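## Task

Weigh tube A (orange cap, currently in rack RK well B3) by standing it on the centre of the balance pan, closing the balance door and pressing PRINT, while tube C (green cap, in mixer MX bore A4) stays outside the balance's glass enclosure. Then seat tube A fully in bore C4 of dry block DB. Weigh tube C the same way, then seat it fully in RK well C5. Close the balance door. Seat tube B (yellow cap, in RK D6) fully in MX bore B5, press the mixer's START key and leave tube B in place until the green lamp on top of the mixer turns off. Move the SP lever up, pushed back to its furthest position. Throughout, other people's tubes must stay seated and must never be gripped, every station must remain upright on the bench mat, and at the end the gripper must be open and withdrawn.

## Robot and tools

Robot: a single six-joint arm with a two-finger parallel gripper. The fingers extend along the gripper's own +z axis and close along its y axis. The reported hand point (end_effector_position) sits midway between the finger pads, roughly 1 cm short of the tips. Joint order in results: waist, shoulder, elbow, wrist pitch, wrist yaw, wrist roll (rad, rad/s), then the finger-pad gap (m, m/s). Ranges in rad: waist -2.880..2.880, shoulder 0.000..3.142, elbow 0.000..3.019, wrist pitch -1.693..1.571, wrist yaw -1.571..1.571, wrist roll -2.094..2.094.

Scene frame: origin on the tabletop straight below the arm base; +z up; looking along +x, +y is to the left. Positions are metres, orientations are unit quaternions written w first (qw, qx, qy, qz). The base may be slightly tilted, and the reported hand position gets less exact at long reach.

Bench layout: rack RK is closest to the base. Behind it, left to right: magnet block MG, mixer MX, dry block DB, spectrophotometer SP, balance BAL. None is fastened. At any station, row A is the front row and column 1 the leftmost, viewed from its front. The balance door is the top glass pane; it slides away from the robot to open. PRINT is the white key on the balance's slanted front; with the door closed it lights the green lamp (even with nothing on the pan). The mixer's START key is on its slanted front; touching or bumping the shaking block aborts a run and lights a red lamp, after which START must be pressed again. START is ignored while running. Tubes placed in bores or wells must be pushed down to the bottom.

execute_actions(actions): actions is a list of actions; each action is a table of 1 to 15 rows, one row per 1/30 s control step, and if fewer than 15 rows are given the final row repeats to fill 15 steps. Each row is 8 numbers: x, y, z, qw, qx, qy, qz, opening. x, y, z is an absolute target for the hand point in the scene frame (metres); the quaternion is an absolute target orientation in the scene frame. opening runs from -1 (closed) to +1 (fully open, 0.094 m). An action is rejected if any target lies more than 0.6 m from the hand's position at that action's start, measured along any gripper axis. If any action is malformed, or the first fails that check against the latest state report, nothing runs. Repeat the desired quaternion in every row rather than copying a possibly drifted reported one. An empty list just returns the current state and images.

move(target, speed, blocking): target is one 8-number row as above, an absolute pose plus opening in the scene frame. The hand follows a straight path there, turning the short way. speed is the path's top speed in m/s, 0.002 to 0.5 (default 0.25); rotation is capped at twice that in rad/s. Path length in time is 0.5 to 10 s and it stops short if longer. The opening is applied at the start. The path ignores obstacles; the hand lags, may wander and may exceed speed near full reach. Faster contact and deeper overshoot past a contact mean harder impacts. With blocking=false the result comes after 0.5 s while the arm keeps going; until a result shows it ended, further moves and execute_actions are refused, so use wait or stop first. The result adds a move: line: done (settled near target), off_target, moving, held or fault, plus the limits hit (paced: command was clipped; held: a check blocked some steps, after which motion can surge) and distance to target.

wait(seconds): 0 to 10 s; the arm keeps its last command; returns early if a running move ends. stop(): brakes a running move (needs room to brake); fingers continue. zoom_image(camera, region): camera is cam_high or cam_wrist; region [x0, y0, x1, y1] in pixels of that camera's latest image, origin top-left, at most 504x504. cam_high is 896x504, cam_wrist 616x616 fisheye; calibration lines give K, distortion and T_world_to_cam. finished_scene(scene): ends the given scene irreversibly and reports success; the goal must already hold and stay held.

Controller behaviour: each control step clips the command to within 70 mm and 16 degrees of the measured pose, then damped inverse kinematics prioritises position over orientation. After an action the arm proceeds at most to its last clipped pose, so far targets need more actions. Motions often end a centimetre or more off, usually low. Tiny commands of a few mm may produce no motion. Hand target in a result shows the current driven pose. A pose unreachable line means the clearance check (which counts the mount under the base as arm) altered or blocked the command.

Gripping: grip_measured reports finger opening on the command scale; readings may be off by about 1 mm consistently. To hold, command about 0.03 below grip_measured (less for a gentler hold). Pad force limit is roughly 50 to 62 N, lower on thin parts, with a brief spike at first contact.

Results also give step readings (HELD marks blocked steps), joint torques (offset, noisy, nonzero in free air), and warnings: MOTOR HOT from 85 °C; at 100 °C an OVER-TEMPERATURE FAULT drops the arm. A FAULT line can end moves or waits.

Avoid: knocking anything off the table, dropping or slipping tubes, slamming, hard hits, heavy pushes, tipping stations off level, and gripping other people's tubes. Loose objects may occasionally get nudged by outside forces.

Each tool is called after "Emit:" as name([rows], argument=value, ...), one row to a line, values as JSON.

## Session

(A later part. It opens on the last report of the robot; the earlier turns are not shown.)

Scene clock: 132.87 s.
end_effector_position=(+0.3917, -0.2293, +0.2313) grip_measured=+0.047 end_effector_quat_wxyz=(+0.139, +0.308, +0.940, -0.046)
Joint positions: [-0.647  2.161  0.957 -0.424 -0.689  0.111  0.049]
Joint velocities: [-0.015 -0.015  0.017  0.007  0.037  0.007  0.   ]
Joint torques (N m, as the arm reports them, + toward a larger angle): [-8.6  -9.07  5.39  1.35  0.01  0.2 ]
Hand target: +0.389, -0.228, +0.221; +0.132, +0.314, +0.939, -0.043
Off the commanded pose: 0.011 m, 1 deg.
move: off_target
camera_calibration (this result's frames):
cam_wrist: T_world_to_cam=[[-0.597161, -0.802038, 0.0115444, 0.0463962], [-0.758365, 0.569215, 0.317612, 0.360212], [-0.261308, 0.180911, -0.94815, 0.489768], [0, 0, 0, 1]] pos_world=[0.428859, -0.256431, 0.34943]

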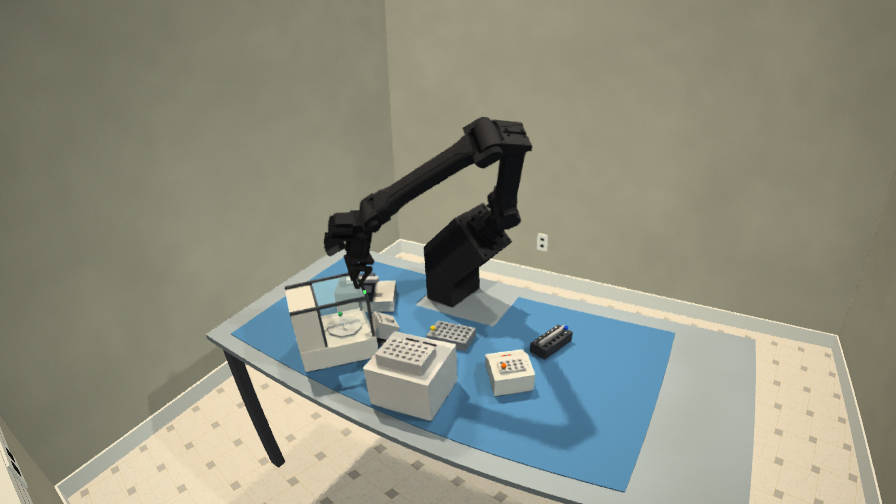

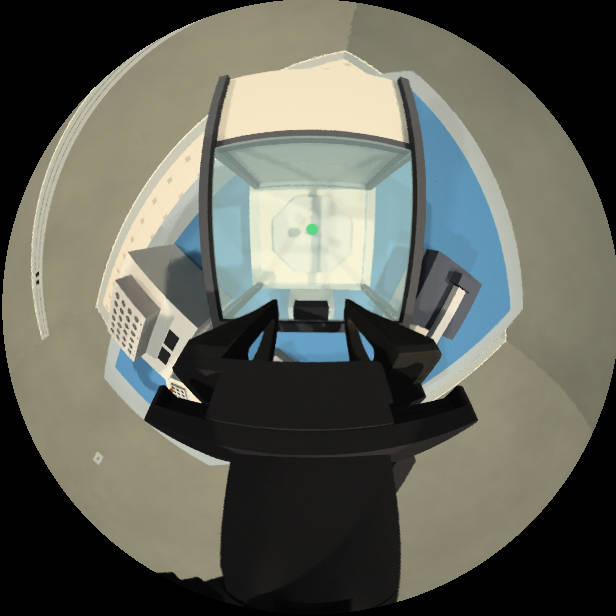

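Emit:
execute_actions([
  [[0.389,-0.228,0.223,0.1318,0.3141,0.9388,-0.0441,-0.1],[0.389,-0.228,0.223,0.1318,0.3141,0.9388,-0.0441,-0.2],[0.389,-0.228,0.223,0.1318,0.3141,0.9388,-0.0441,-0.3],[0.389,-0.228,0.223,0.1318,0.3141,0.9388,-0.0441,-0.38],[0.389,-0.228,0.223,0.1318,0.3141,0.9388,-0.0441,-0.43],[0.389,-0.228,0.223,0.1318,0.3141,0.9388,-0.0441,-0.46],[0.389,-0.228,0.223,0.1318,0.3141,0.9388,-0.0441,-0.48],[0.389,-0.228,0.223,0.1318,0.3141,0.9388,-0.0441,-0.495],[0.389,-0.228,0.223,0.1318,0.3141,0.9388,-0.0441,-0.51],[0.389,-0.228,0.223,0.1318,0.3141,0.9388,-0.0441,-0.52],[0.389,-0.228,0.223,0.1318,0.3141,0.9388,-0.0441,-0.535]],
])

Emit:
move(target=[0.49,-0.298,0.235,0.1318,0.3141,0.9388,-0.0441,-0.535], speed=0.07)

Emit:
move(target=[0.503,-0.308,0.235,0.1318,0.3141,0.9388,-0.0441,-0.535], speed=0.03)

Emit:
execute_actions([
  [[0.495,-0.304,0.235,0.1318,0.3141,0.9388,-0.0441,-0.5],[0.495,-0.304,0.235,0.1318,0.3141,0.9388,-0.0441,-0.45],[0.495,-0.304,0.235,0.1318,0.3141,0.9388,-0.0441,-0.35],[0.495,-0.304,0.235,0.1318,0.3141,0.9388,-0.0441,-0.2]],
])

Emit:
move(target=[0.495,-0.304,0.28,0.1318,0.3141,0.9388,-0.0441,-0.2], speed=0.12)

Emit:
move(target=[0.438,-0.265,0.27,0.1318,0.3141,0.9388,-0.0441,-0.35], speed=0.13)

Scene clock: 134.33 s.
end_effector_position=(+0.3917, -0.2292, +0.2313) grip_measured=-0.512 end_effector_quat_wxyz=(+0.139, +0.309, +0.940, -0.045)
Joint positions: [-0.647  2.161  0.957 -0.424 -0.689  0.113  0.023]
Joint velocities: [-0.005 -0.005  0.002 -0.002  0.066 -0.037 -0.   ]
Joint torques (N m, as the arm reports them, + toward a larger angle): [-8.93 -8.37  5.83  1.09  0.12  0.14]
Hand target: +0.389, -0.228, +0.223; +0.132, +0.314, +0.939, -0.044
Off the commanded pose: 0.009 m, 1 deg.
Step readings (end_effector_position):
0: (+0.3917, -0.2293, +0.2313)
1: (+0.3917, -0.2293, +0.2313)
2: (+0.3917, -0.2293, +0.2313)
4: (+0.3917, -0.2293, +0.2313)
8: (+0.3917, -0.2292, +0.2313)
15: end_effector_position above
camera_calibration (this result's frames):
cam_wrist: T_world_to_cam=[[-0.598542, -0.801021, 0.0106299, 0.0474471], [-0.757548, 0.570274, 0.317661, 0.360117], [-0.260515, 0.182081, -0.948145, 0.489721], [0, 0, 0, 1]] pos_world=[0.428785, -0.256528, 0.349426]

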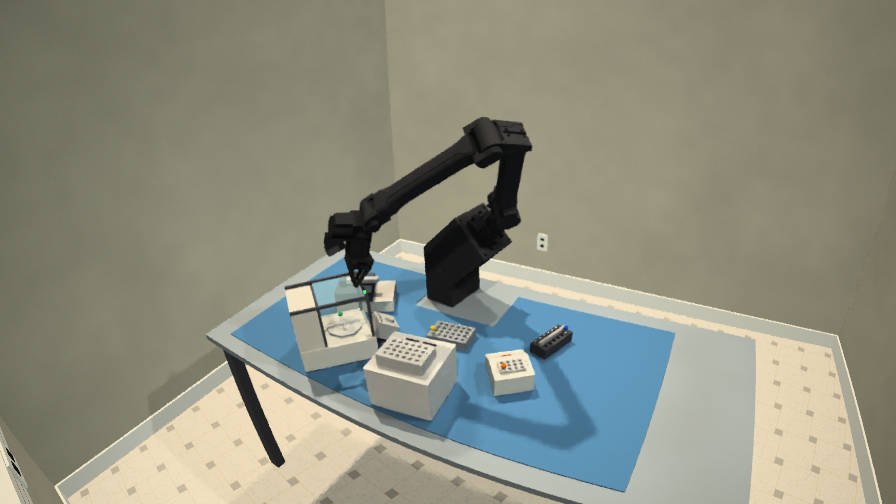

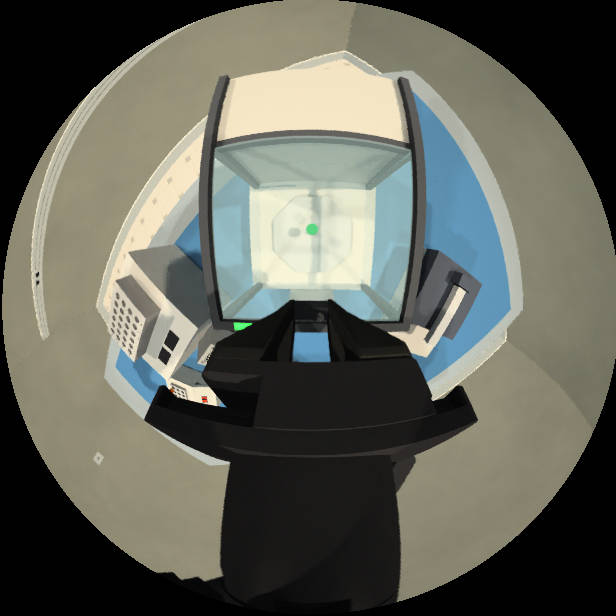

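Scene clock: 136.37 s.
end_effector_position=(+0.4726, -0.2915, +0.2328) grip_measured=-0.512 end_effector_quat_wxyz=(+0.128, +0.311, +0.941, -0.041)
Joint positions: [-0.633  2.366  1.307 -0.589 -0.694  0.116  0.023]
Joint velocities: [ 0.005 -0.005 -0.012  0.002 -0.066 -0.051 -0.   ]
Joint torques (N m, as the arm reports them, + toward a larger angle): [-11.37 -11.2   10.43   0.33   0.24   0.29]
Hand target: +0.489, -0.296, +0.235; +0.132, +0.314, +0.939, -0.044
Off the commanded pose: 0.019 m, 1 deg.
move: off_target
camera_calibration (this result's frames):
cam_wrist: T_world_to_cam=[[-0.601527, -0.79881, 0.00826674, 0.048561], [-0.74944, 0.567872, 0.340382, 0.446632], [-0.276595, 0.198554, -0.940251, 0.534129], [0, 0, 0, 1]] pos_world=[0.511672, -0.320892, 0.349789]

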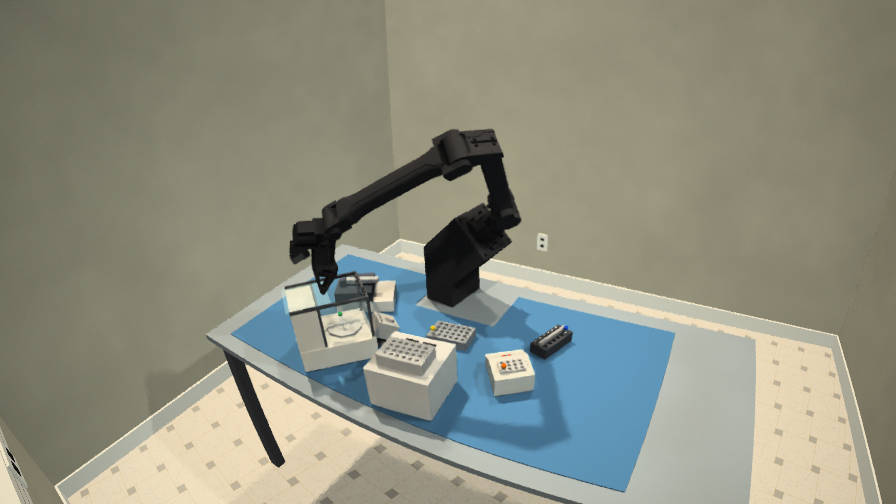

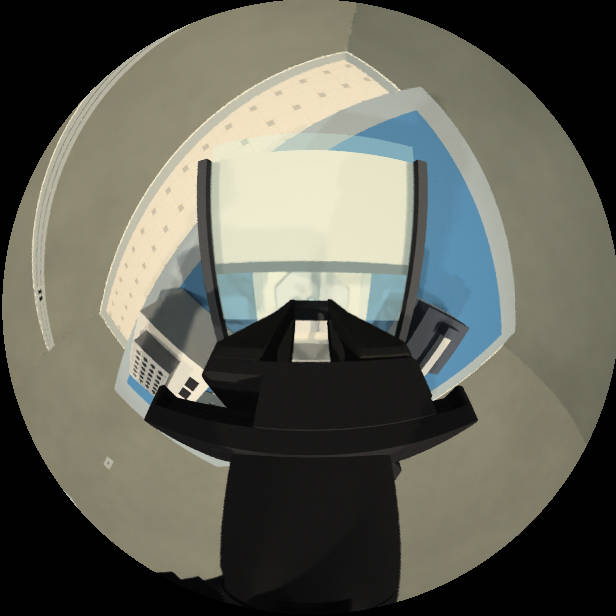

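Scene clock: 137.80 s.
end_effector_position=(+0.4854, -0.3015, +0.2332) grip_measured=-0.512 end_effector_quat_wxyz=(+0.127, +0.312, +0.941, -0.041)
Joint positions: [-0.631  2.398  1.366 -0.615 -0.695  0.117  0.023]
Joint velocities: [-0.015 -0.015  0.007 -0.007 -0.022 -0.007 -0.   ]
Joint torques (N m, as the arm reports them, + toward a larger angle): [-11.98 -11.53  10.7    0.41   0.26   0.29]
Hand target: +0.502, -0.307, +0.235; +0.133, +0.314, +0.939, -0.044
Off the commanded pose: 0.019 m, 1 deg.
move: off_target
camera_calibration (this result's frames):
cam_wrist: T_world_to_cam=[[-0.601954, -0.79849, 0.00800324, 0.0486533], [-0.748833, 0.567943, 0.341598, 0.461147], [-0.277308, 0.199633, -0.939812, 0.540536], [0, 0, 0, 1]] pos_world=[0.524504, -0.330965, 0.350086]

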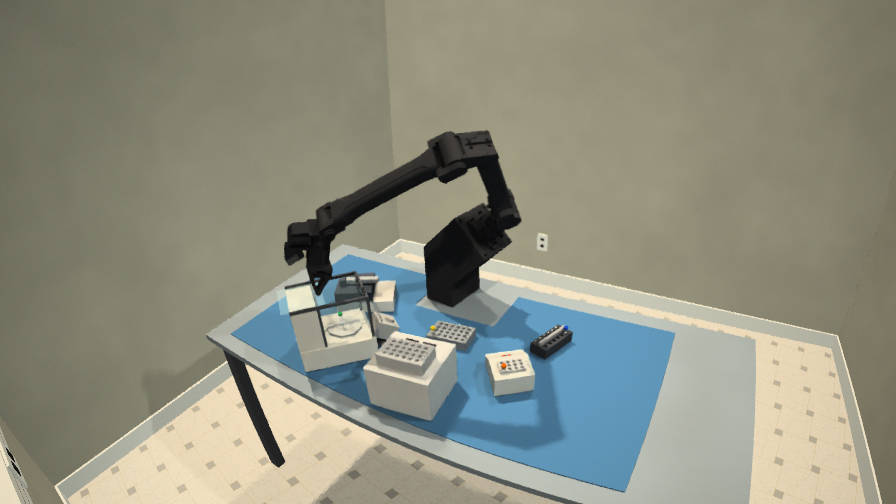

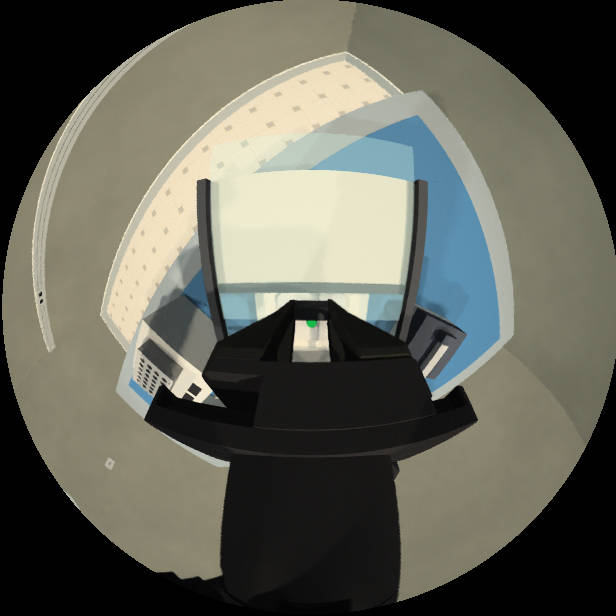

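Scene clock: 138.30 s.
end_effector_position=(+0.4851, -0.3018, +0.2332) grip_measured=-0.203 end_effector_quat_wxyz=(+0.127, +0.314, +0.940, -0.042)
Joint positions: [-0.631  2.398  1.366 -0.615 -0.692  0.122  0.037]
Joint velocities: [ 0.015  0.005 -0.012 -0.012  0.037  0.007 -0.001]
Joint torques (N m, as the arm reports them, + toward a larger angle): [-12.   -12.33   8.52   0.87   0.17   0.19]
Hand target: +0.495, -0.304, +0.235; +0.132, +0.314, +0.939, -0.044
Off the commanded pose: 0.010 m, 1 deg.
Step readings (end_effector_position):
0: (+0.4854, -0.3015, +0.2332)
1: (+0.4854, -0.3015, +0.2332)
2: (+0.4853, -0.3015, +0.2332)
4: (+0.4852, -0.3018, +0.2332)
8: (+0.4851, -0.3018, +0.2332)
15: end_effector_position above
camera_calibration (this result's frames):
cam_wrist: T_world_to_cam=[[-0.606321, -0.795166, 0.00924235, 0.0510305], [-0.745535, 0.572444, 0.3413, 0.461022], [-0.276681, 0.200047, -0.939909, 0.540407], [0, 0, 0, 1]] pos_world=[0.52417, -0.331438, 0.350115]

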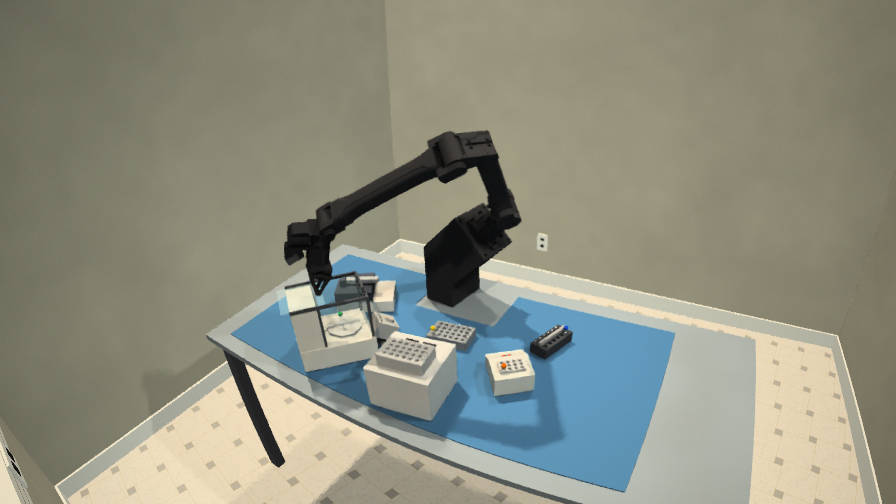

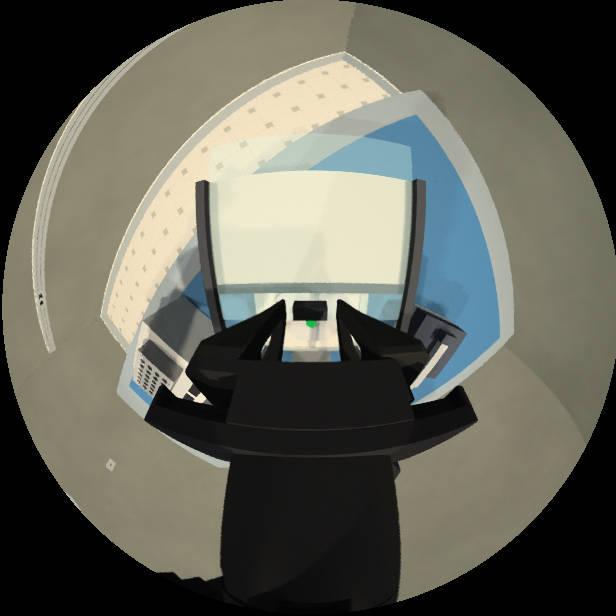

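Scene clock: 139.20 s.
end_effector_position=(+0.4797, -0.3015, +0.2680) grip_measured=-0.203 end_effector_quat_wxyz=(+0.122, +0.331, +0.935, -0.039)
Joint positions: [-0.676  2.364  1.393 -0.728 -0.685  0.089  0.037]
Joint velocities: [ 0.005 -0.005  0.007 -0.037 -0.037 -0.007  0.   ]
Joint torques (N m, as the arm reports them, + toward a larger angle): [-12.47 -12.79  10.24   0.21   0.13  -0.11]
Hand target: +0.494, -0.304, +0.281; +0.132, +0.314, +0.939, -0.045
Off the commanded pose: 0.020 m, 2 deg.
move: off_target
camera_calibration (this result's frames):
cam_wrist: T_world_to_cam=[[-0.63269, -0.774394, 0.00418435, 0.0679789], [-0.72405, 0.593459, 0.351508, 0.438138], [-0.274689, 0.219366, -0.936175, 0.575398], [0, 0, 0, 1]] pos_world=[0.518299, -0.333597, 0.384379]

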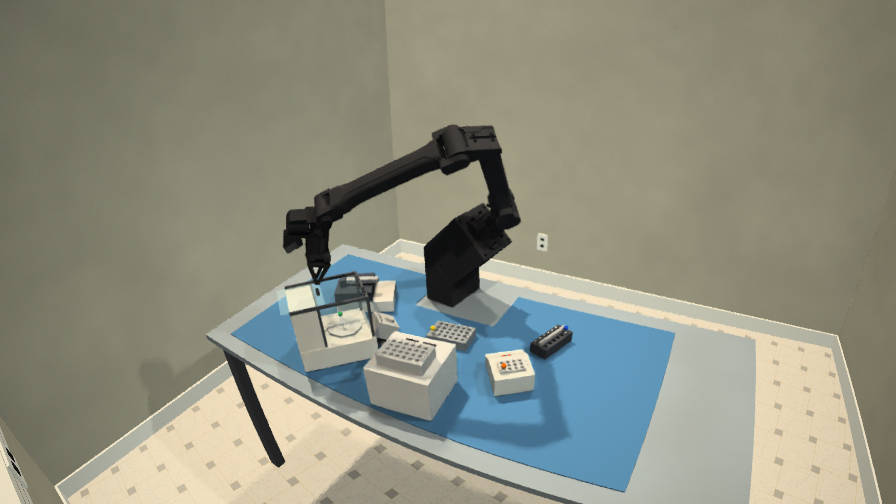

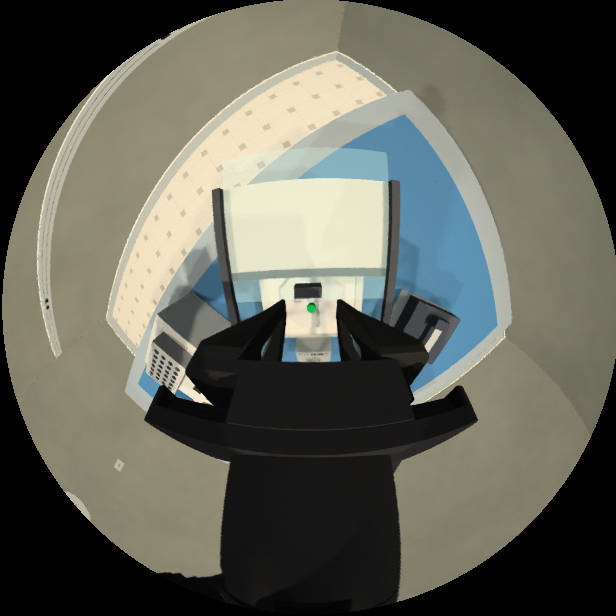

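Scene clock: 140.03 s.
end_effector_position=(+0.4394, -0.2617, +0.2666) grip_measured=-0.347 end_effector_quat_wxyz=(+0.125, +0.322, +0.937, -0.041)
Joint positions: [-0.676  2.237  1.195 -0.649 -0.685  0.076  0.031]
Joint velocities: [-0.005 -0.015  0.017 -0.032 -0.037 -0.037 -0.   ]
Joint torques (N m, as the arm reports them, + toward a larger angle): [-11.92 -11.36   6.66   1.47   0.13  -0.15]
Hand target: +0.438, -0.265, +0.270; +0.132, +0.314, +0.939, -0.044
Off the commanded pose: 0.005 m, 1 deg.
move: done
camera_calibration (this result's frames):
cam_wrist: T_world_to_cam=[[-0.619696, -0.7848, 0.00812392, 0.0638495], [-0.734561, 0.583609, 0.346153, 0.389353], [-0.276402, 0.208542, -0.938143, 0.552703], [0, 0, 0, 1]] pos_world=[0.478339, -0.292383, 0.38322]

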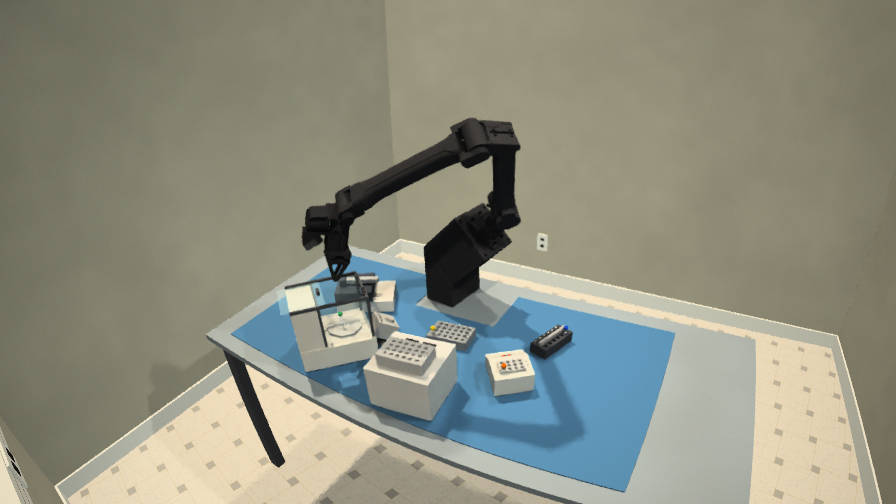

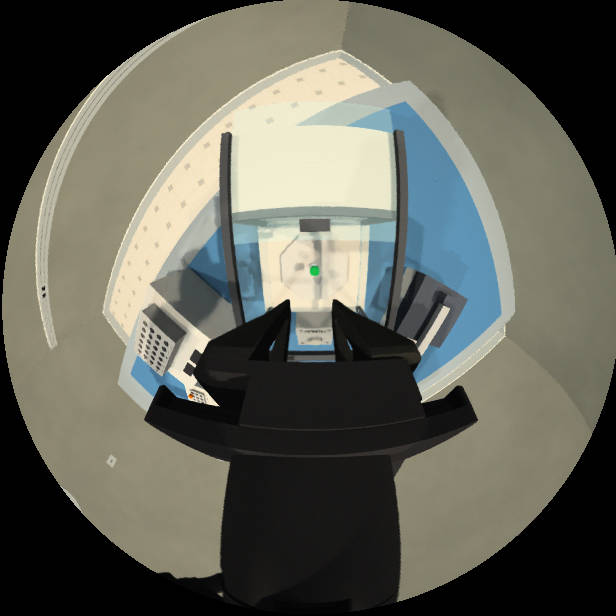

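Emit:
move(target=[0.436,-0.264,0.145,0.1318,0.3141,0.9388,-0.0441,-0.35], speed=0.08)

Emit:
move(target=[0.4345,-0.2645,0.121,0.1318,0.3141,0.9388,-0.0441,-0.35], speed=0.03)

Emit:
zoom_image(camera="cam_wrist", region=[250,230,380,340])

Scene clock: 143.10 s.
end_effector_position=(+0.4409, -0.2653, +0.1548) grip_measured=-0.347 end_effector_quat_wxyz=(+0.138, +0.308, +0.940, -0.044)
Joint positions: [-0.527  2.383  1.107 -0.254 -0.693  0.265  0.031]
Joint velocities: [-0.015 -0.005  0.007  0.002 -0.051  0.022  0.001]
Joint torques (N m, as the arm reports them, + toward a larger angle): [-10.57 -10.48   4.52   1.47   0.05   0.17]
Hand target: +0.437, -0.263, +0.144; +0.132, +0.314, +0.939, -0.042
Off the commanded pose: 0.011 m, 1 deg.
move: off_target
camera_calibration (this result's frames):
cam_wrist: T_world_to_cam=[[-0.596584, -0.802498, 0.00914824, 0.0478064], [-0.758712, 0.567675, 0.319533, 0.441784], [-0.261618, 0.183688, -0.947531, 0.437324], [0, 0, 0, 1]] pos_world=[0.478119, -0.292756, 0.272776]

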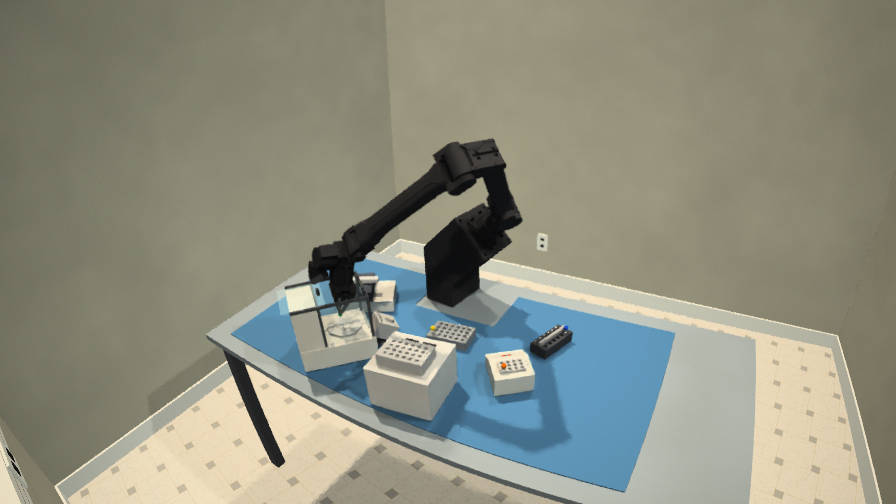

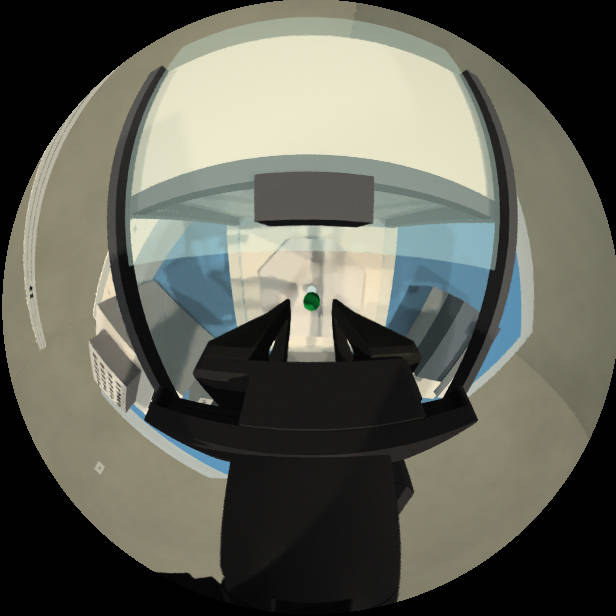

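Scene clock: 144.57 s.
end_effector_position=(+0.4407, -0.2663, +0.1342) grip_measured=-0.347 end_effector_quat_wxyz=(+0.141, +0.309, +0.940, -0.044)
Joint positions: [-0.499  2.418  1.101 -0.184 -0.692  0.308  0.031]
Joint velocities: [-0.015 -0.015 -0.002  0.027  0.007  0.051  0.   ]
Joint torques (N m, as the arm reports them, + toward a larger angle): [-10.07  -9.92   4.06   1.53   0.23   0.19]
Hand target: +0.434, -0.264, +0.121; +0.132, +0.314, +0.939, -0.044
Off the commanded pose: 0.015 m, 1 deg.
move: off_target
camera_calibration (this result's frames):
cam_wrist: T_world_to_cam=[[-0.597691, -0.801703, 0.00614386, 0.0481888], [-0.759571, 0.5687, 0.315644, 0.450002], [-0.256547, 0.183991, -0.948858, 0.41596], [0, 0, 0, 1]] pos_world=[0.477324, -0.293816, 0.25235]

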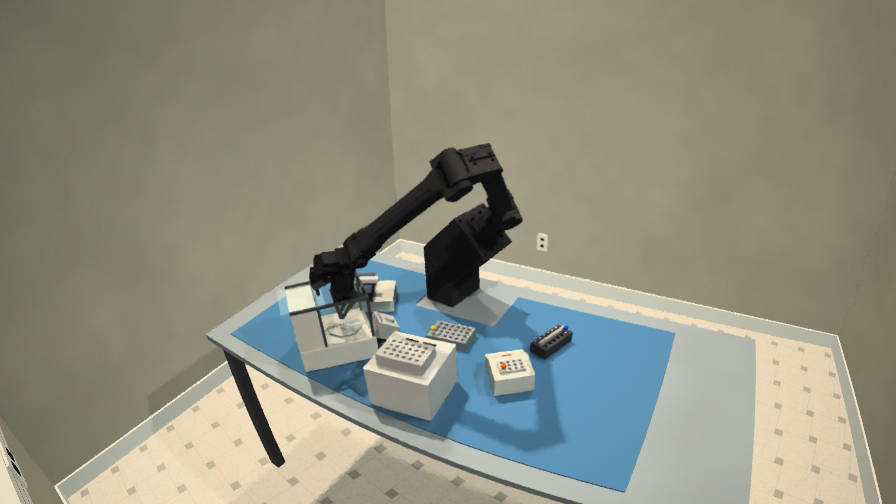

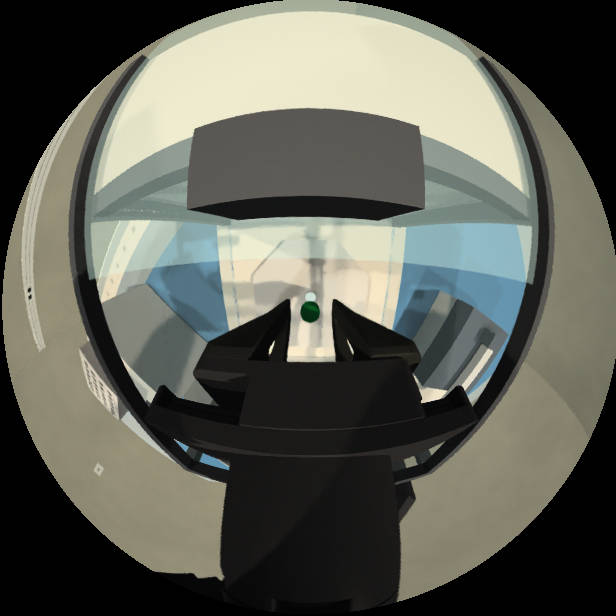

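Region (250, 230, 380, 340) of cam_wrist's 616x616 image, scaled by 3.877, with more detail than that image has; it fills the top 426 rows of this view, and the rest is white.

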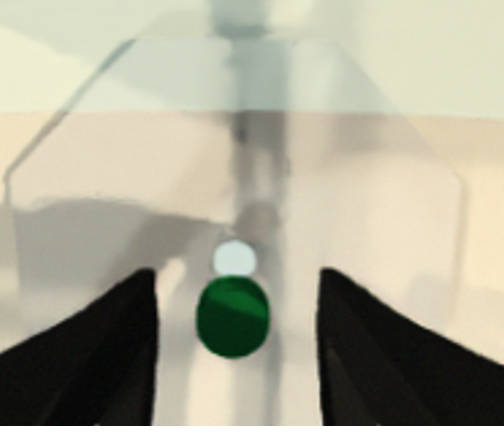

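Emit:
execute_actions([
  [[0.435,-0.2645,0.124,0.1318,0.3141,0.9388,-0.0441,-0.45],[0.435,-0.2645,0.124,0.1318,0.3141,0.9388,-0.0441,-0.55],[0.435,-0.2645,0.124,0.1318,0.3141,0.9388,-0.0441,-0.62],[0.435,-0.2645,0.124,0.1318,0.3141,0.9388,-0.0441,-0.67],[0.435,-0.2645,0.124,0.1318,0.3141,0.9388,-0.0441,-0.7],[0.435,-0.2645,0.124,0.1318,0.3141,0.9388,-0.0441,-0.72],[0.435,-0.2645,0.124,0.1318,0.3141,0.9388,-0.0441,-0.74],[0.435,-0.2645,0.124,0.1318,0.3141,0.9388,-0.0441,-0.755],[0.435,-0.2645,0.124,0.1318,0.3141,0.9388,-0.0441,-0.77],[0.435,-0.2645,0.124,0.1318,0.3141,0.9388,-0.0441,-0.78],[0.435,-0.2645,0.124,0.1318,0.3141,0.9388,-0.0441,-0.79],[0.435,-0.2645,0.124,0.1318,0.3141,0.9388,-0.0441,-0.805]],
])

Emit:
move(target=[0.442,-0.267,0.32,0.1318,0.3141,0.9388,-0.0441,-0.805], speed=0.13)

Emit:
move(target=[0.30,-0.10,0.30,0.139,0,0.99,0,-0.805], speed=0.2)

Emit:
move(target=[0.249,-0.022,0.095,0.139,0,0.99,0,-0.805], speed=0.15)

Emit:
zoom_image(camera="cam_wrist", region=[220,210,400,340])

Scene clock: 145.63 s.
end_effector_position=(+0.4408, -0.2664, +0.1342) grip_measured=-0.782 end_effector_quat_wxyz=(+0.141, +0.309, +0.940, -0.044)
Joint positions: [-0.499  2.418  1.101 -0.183 -0.691  0.309  0.01 ]
Joint velocities: [ 0.005 -0.015 -0.017 -0.007  0.051  0.022 -0.001]
Joint torques (N m, as the arm reports them, + toward a larger angle): [-10.68 -10.46   4.15   1.03   0.23   0.12]
Hand target: +0.435, -0.265, +0.124; +0.132, +0.314, +0.939, -0.044
Off the commanded pose: 0.012 m, 1 deg.
Step readings (end_effector_position):
0: (+0.4408, -0.2663, +0.1342)
1: (+0.4408, -0.2664, +0.1342)
2: (+0.4408, -0.2664, +0.1342)
4: (+0.4408, -0.2664, +0.1342)
8: (+0.4408, -0.2664, +0.1342)
15: end_effector_position above
camera_calibration (this result's frames):
cam_wrist: T_world_to_cam=[[-0.598534, -0.801071, 0.00648757, 0.0485818], [-0.759038, 0.569681, 0.31516, 0.450187], [-0.256162, 0.18371, -0.949016, 0.415802], [0, 0, 0, 1]] pos_world=[0.477299, -0.293933, 0.252407]

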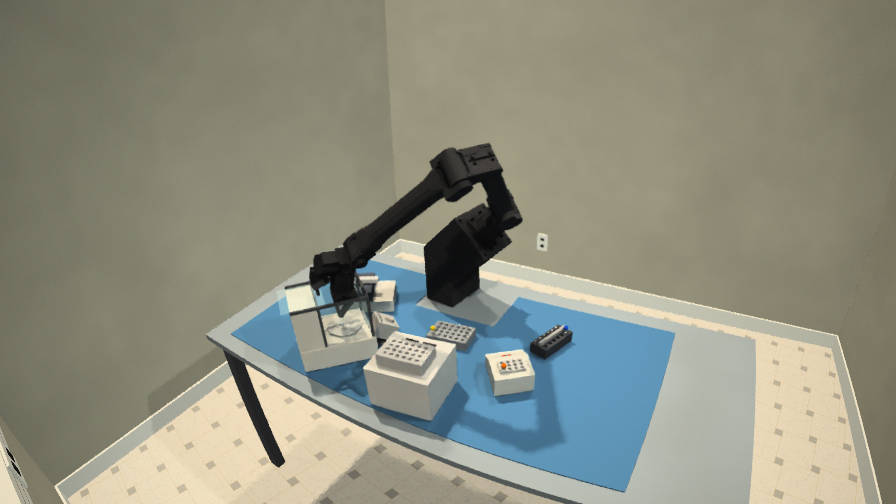

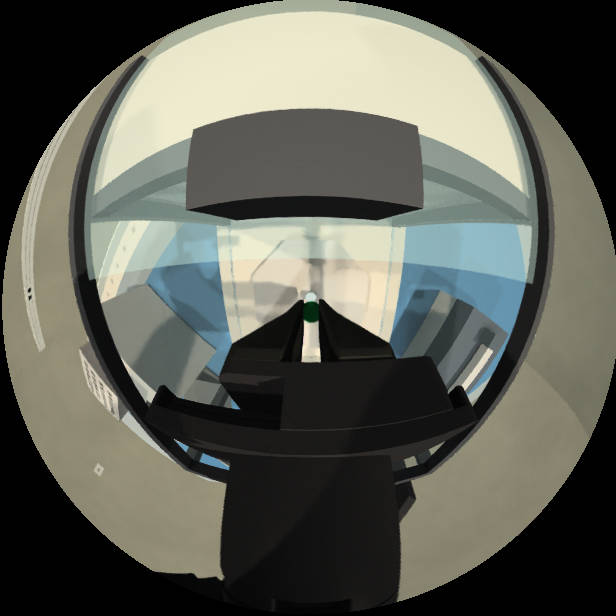

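Scene clock: 147.47 s.
end_effector_position=(+0.4257, -0.2639, +0.3083) grip_measured=-0.782 end_effector_quat_wxyz=(+0.121, +0.332, +0.935, -0.041)
Joint positions: [-0.745  2.195  1.222 -0.781 -0.67   0.003  0.01 ]
Joint velocities: [-0.015 -0.015 -0.002  0.002  0.007  0.007 -0.   ]
Joint torques (N m, as the arm reports them, + toward a larger angle): [-10.47 -11.02  10.51   0.34   0.13  -0.23]
Hand target: +0.440, -0.267, +0.322; +0.131, +0.315, +0.939, -0.048
Off the commanded pose: 0.020 m, 2 deg.
move: off_target
camera_calibration (this result's frames):
cam_wrist: T_world_to_cam=[[-0.635441, -0.772115, 0.00720922, 0.0635574], [-0.720962, 0.596634, 0.35248, 0.361849], [-0.276457, 0.218783, -0.935792, 0.590559], [0, 0, 0, 1]] pos_world=[0.46453, -0.296022, 0.424637]

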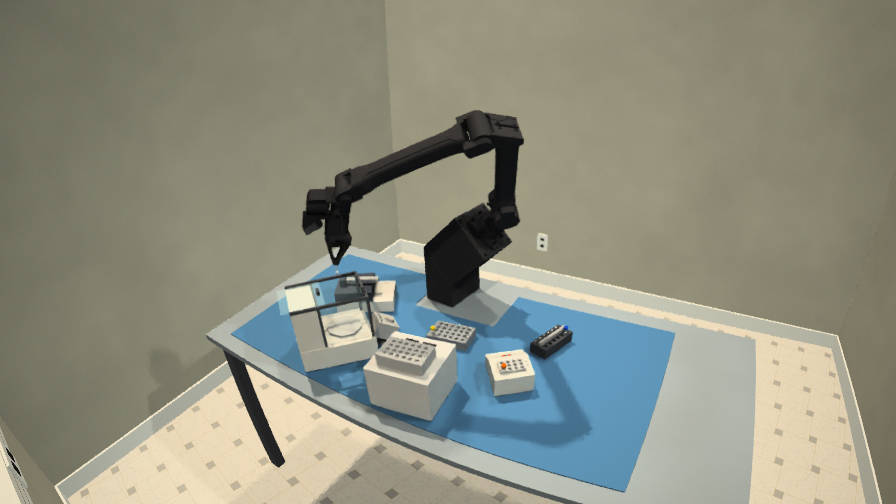

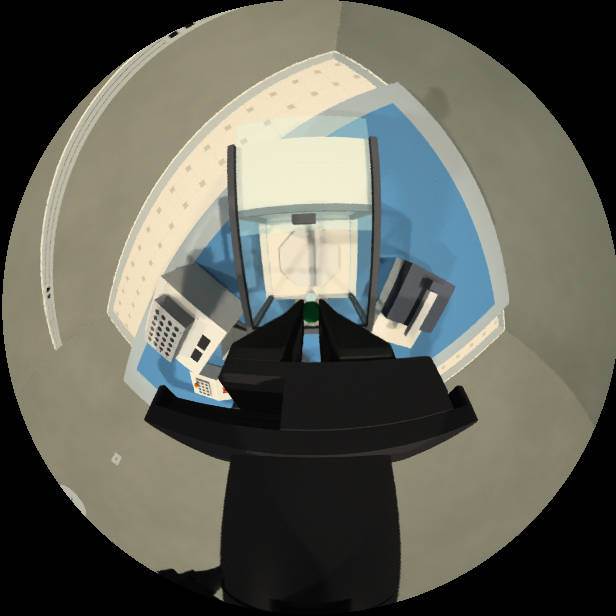

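Scene clock: 149.73 s.
end_effector_position=(+0.3023, -0.1012, +0.2989) grip_measured=-0.782 end_effector_quat_wxyz=(+0.138, +0.003, +0.990, -0.002)
Joint positions: [-0.769  1.749  0.688 -0.772 -0.828 -0.724  0.01 ]
Joint velocities: [-0.005 -0.005 -0.002 -0.017  0.066 -0.022  0.001]
Joint torques (N m, as the arm reports them, + toward a larger angle): [-7.01 -4.59  6.94  0.11 -0.18 -0.17]
Hand target: +0.299, -0.101, +0.300; +0.138, +0.000, +0.990, -0.000
Off the commanded pose: 0.003 m, 0 deg.
move: done
camera_calibration (this result's frames):
cam_wrist: T_world_to_cam=[[-0.0121316, -0.999812, 0.0151021, -0.102921], [-0.942416, 0.0164808, 0.334036, 0.192834], [-0.334222, -0.0101801, -0.942439, 0.508339], [0, 0, 0, 1]] pos_world=[0.350379, -0.100905, 0.416219]

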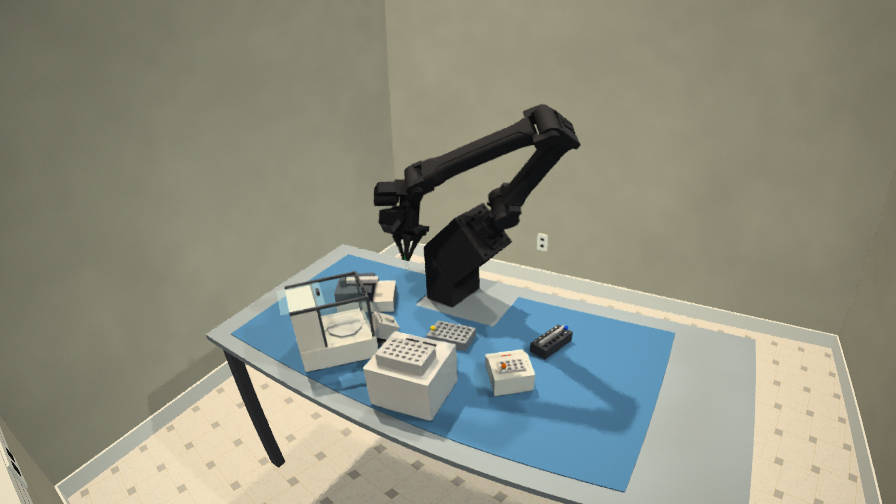

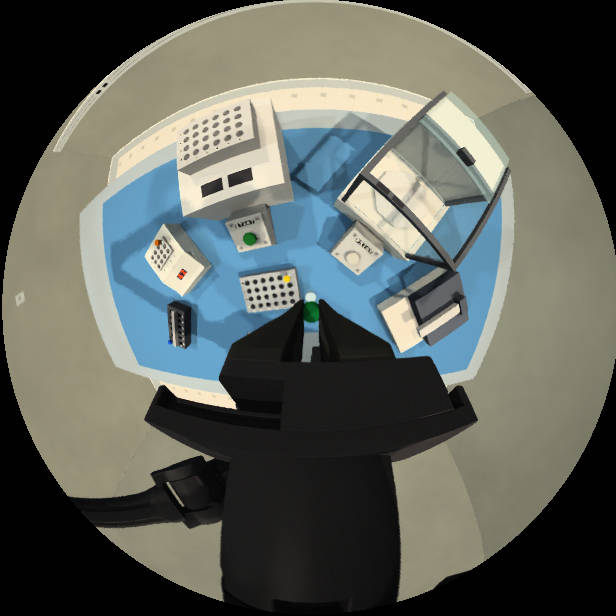

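Scene clock: 151.93 s.
end_effector_position=(+0.2610, -0.0182, +0.0932) grip_measured=-0.782 end_effector_quat_wxyz=(+0.150, -0.012, +0.989, +0.008)
Joint positions: [-0.094  2.075  0.271  0.736 -0.773  0.256  0.01 ]
Joint velocities: [-0.005 -0.005  0.002  0.012 -0.051  0.007 -0.   ]
Joint torques (N m, as the arm reports them, + toward a larger angle): [-5.43 -3.58 -2.34  1.62  0.21  0.19]
Hand target: +0.251, -0.018, +0.091; +0.142, -0.001, +0.990, +0.009
Off the commanded pose: 0.013 m, 2 deg.
move: off_target
camera_calibration (this result's frames):
cam_wrist: T_world_to_cam=[[0.019773, -0.999802, -0.00208944, -0.0240999], [-0.950452, -0.0194454, 0.310262, 0.224921], [-0.310241, -0.00414889, -0.950649, 0.296125], [0, 0, 0, 1]] pos_world=[0.306124, -0.0184929, 0.211676]

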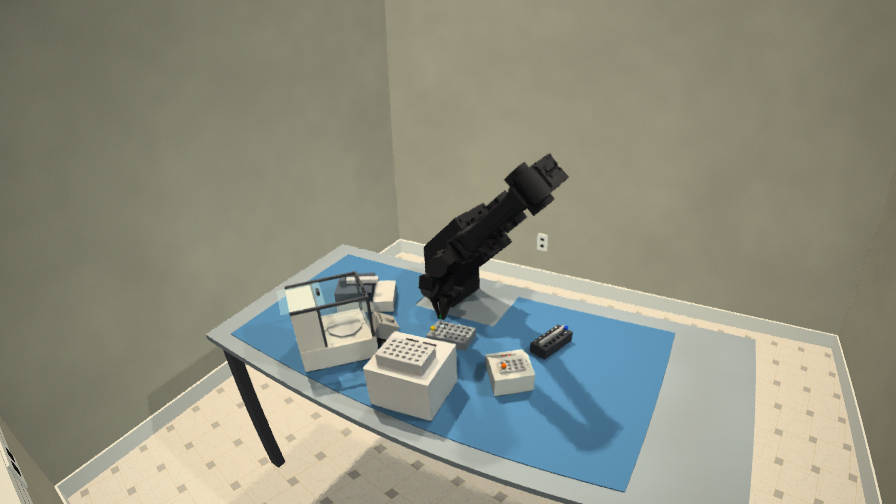

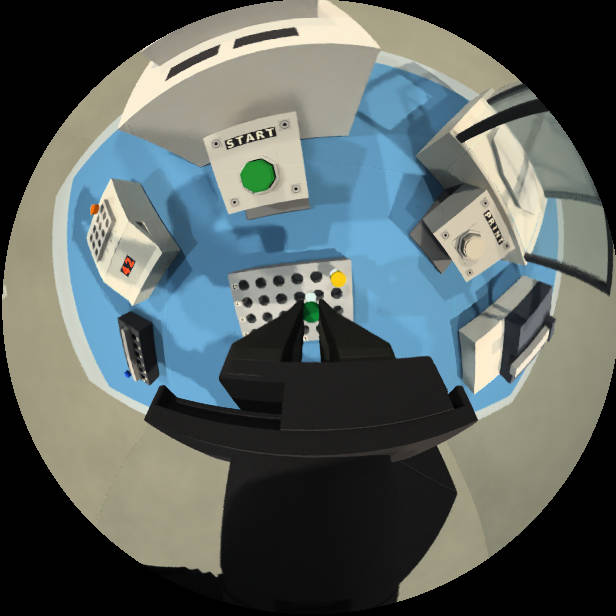

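Region (220, 210, 400, 340) of cam_wrist's 616x616 image, scaled by 2.800, with more detail than that image has.

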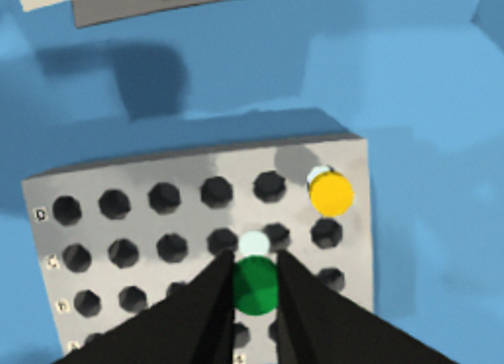

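Emit:
move(target=[0.250,-0.030,0.083,0.139,0,0.99,0,-0.805], speed=0.03)

Emit:
zoom_image(camera="cam_wrist", region=[250,230,380,340])

Scene clock: 153.27 s.
end_effector_position=(+0.2473, -0.0291, +0.0843) grip_measured=-0.782 end_effector_quat_wxyz=(+0.136, +0.006, +0.991, +0.001)
Joint positions: [-0.094  2.14   0.271  0.756 -0.76   0.259  0.01 ]
Joint velocities: [-0.005 -0.015 -0.007  0.022 -0.022  0.007 -0.   ]
Joint torques (N m, as the arm reports them, + toward a larger angle): [-6.09 -3.6  -1.16  1.4   0.22 -0.03]
Hand target: +0.250, -0.030, +0.083; +0.139, +0.000, +0.990, -0.000
Off the commanded pose: 0.003 m, 1 deg.
move: done
camera_calibration (this result's frames):
cam_wrist: T_world_to_cam=[[-0.0186617, -0.999795, 0.00787477, -0.0260846], [-0.941331, 0.0202238, 0.336879, 0.211096], [-0.336969, -0.00112602, -0.941515, 0.289312], [0, 0, 0, 1]] pos_world=[0.295714, -0.0300226, 0.201483]

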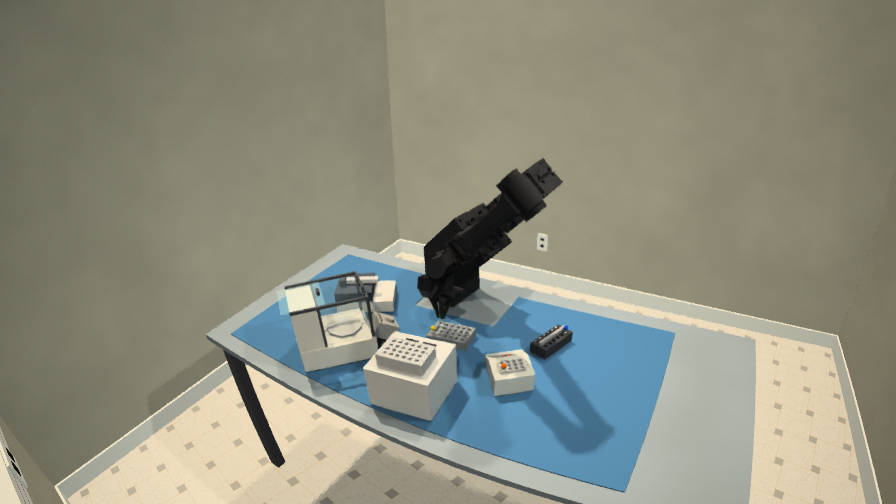

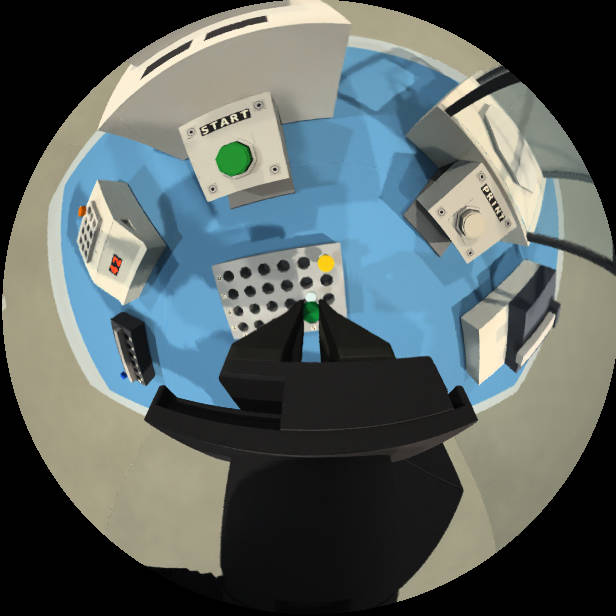

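Region (250, 230, 380, 340) of cam_wrist's 616x616 image, scaled by 3.877, with more detail than that image has; it fills the top 426 rows of this view, and the rest is white.

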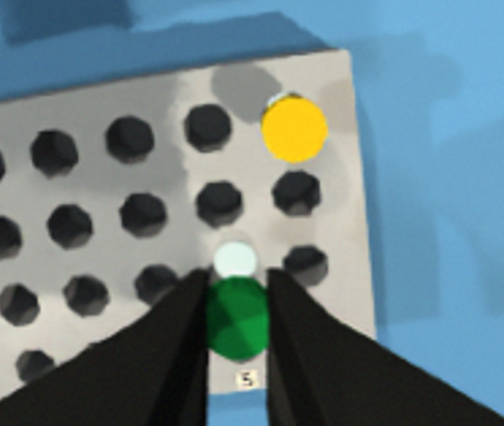

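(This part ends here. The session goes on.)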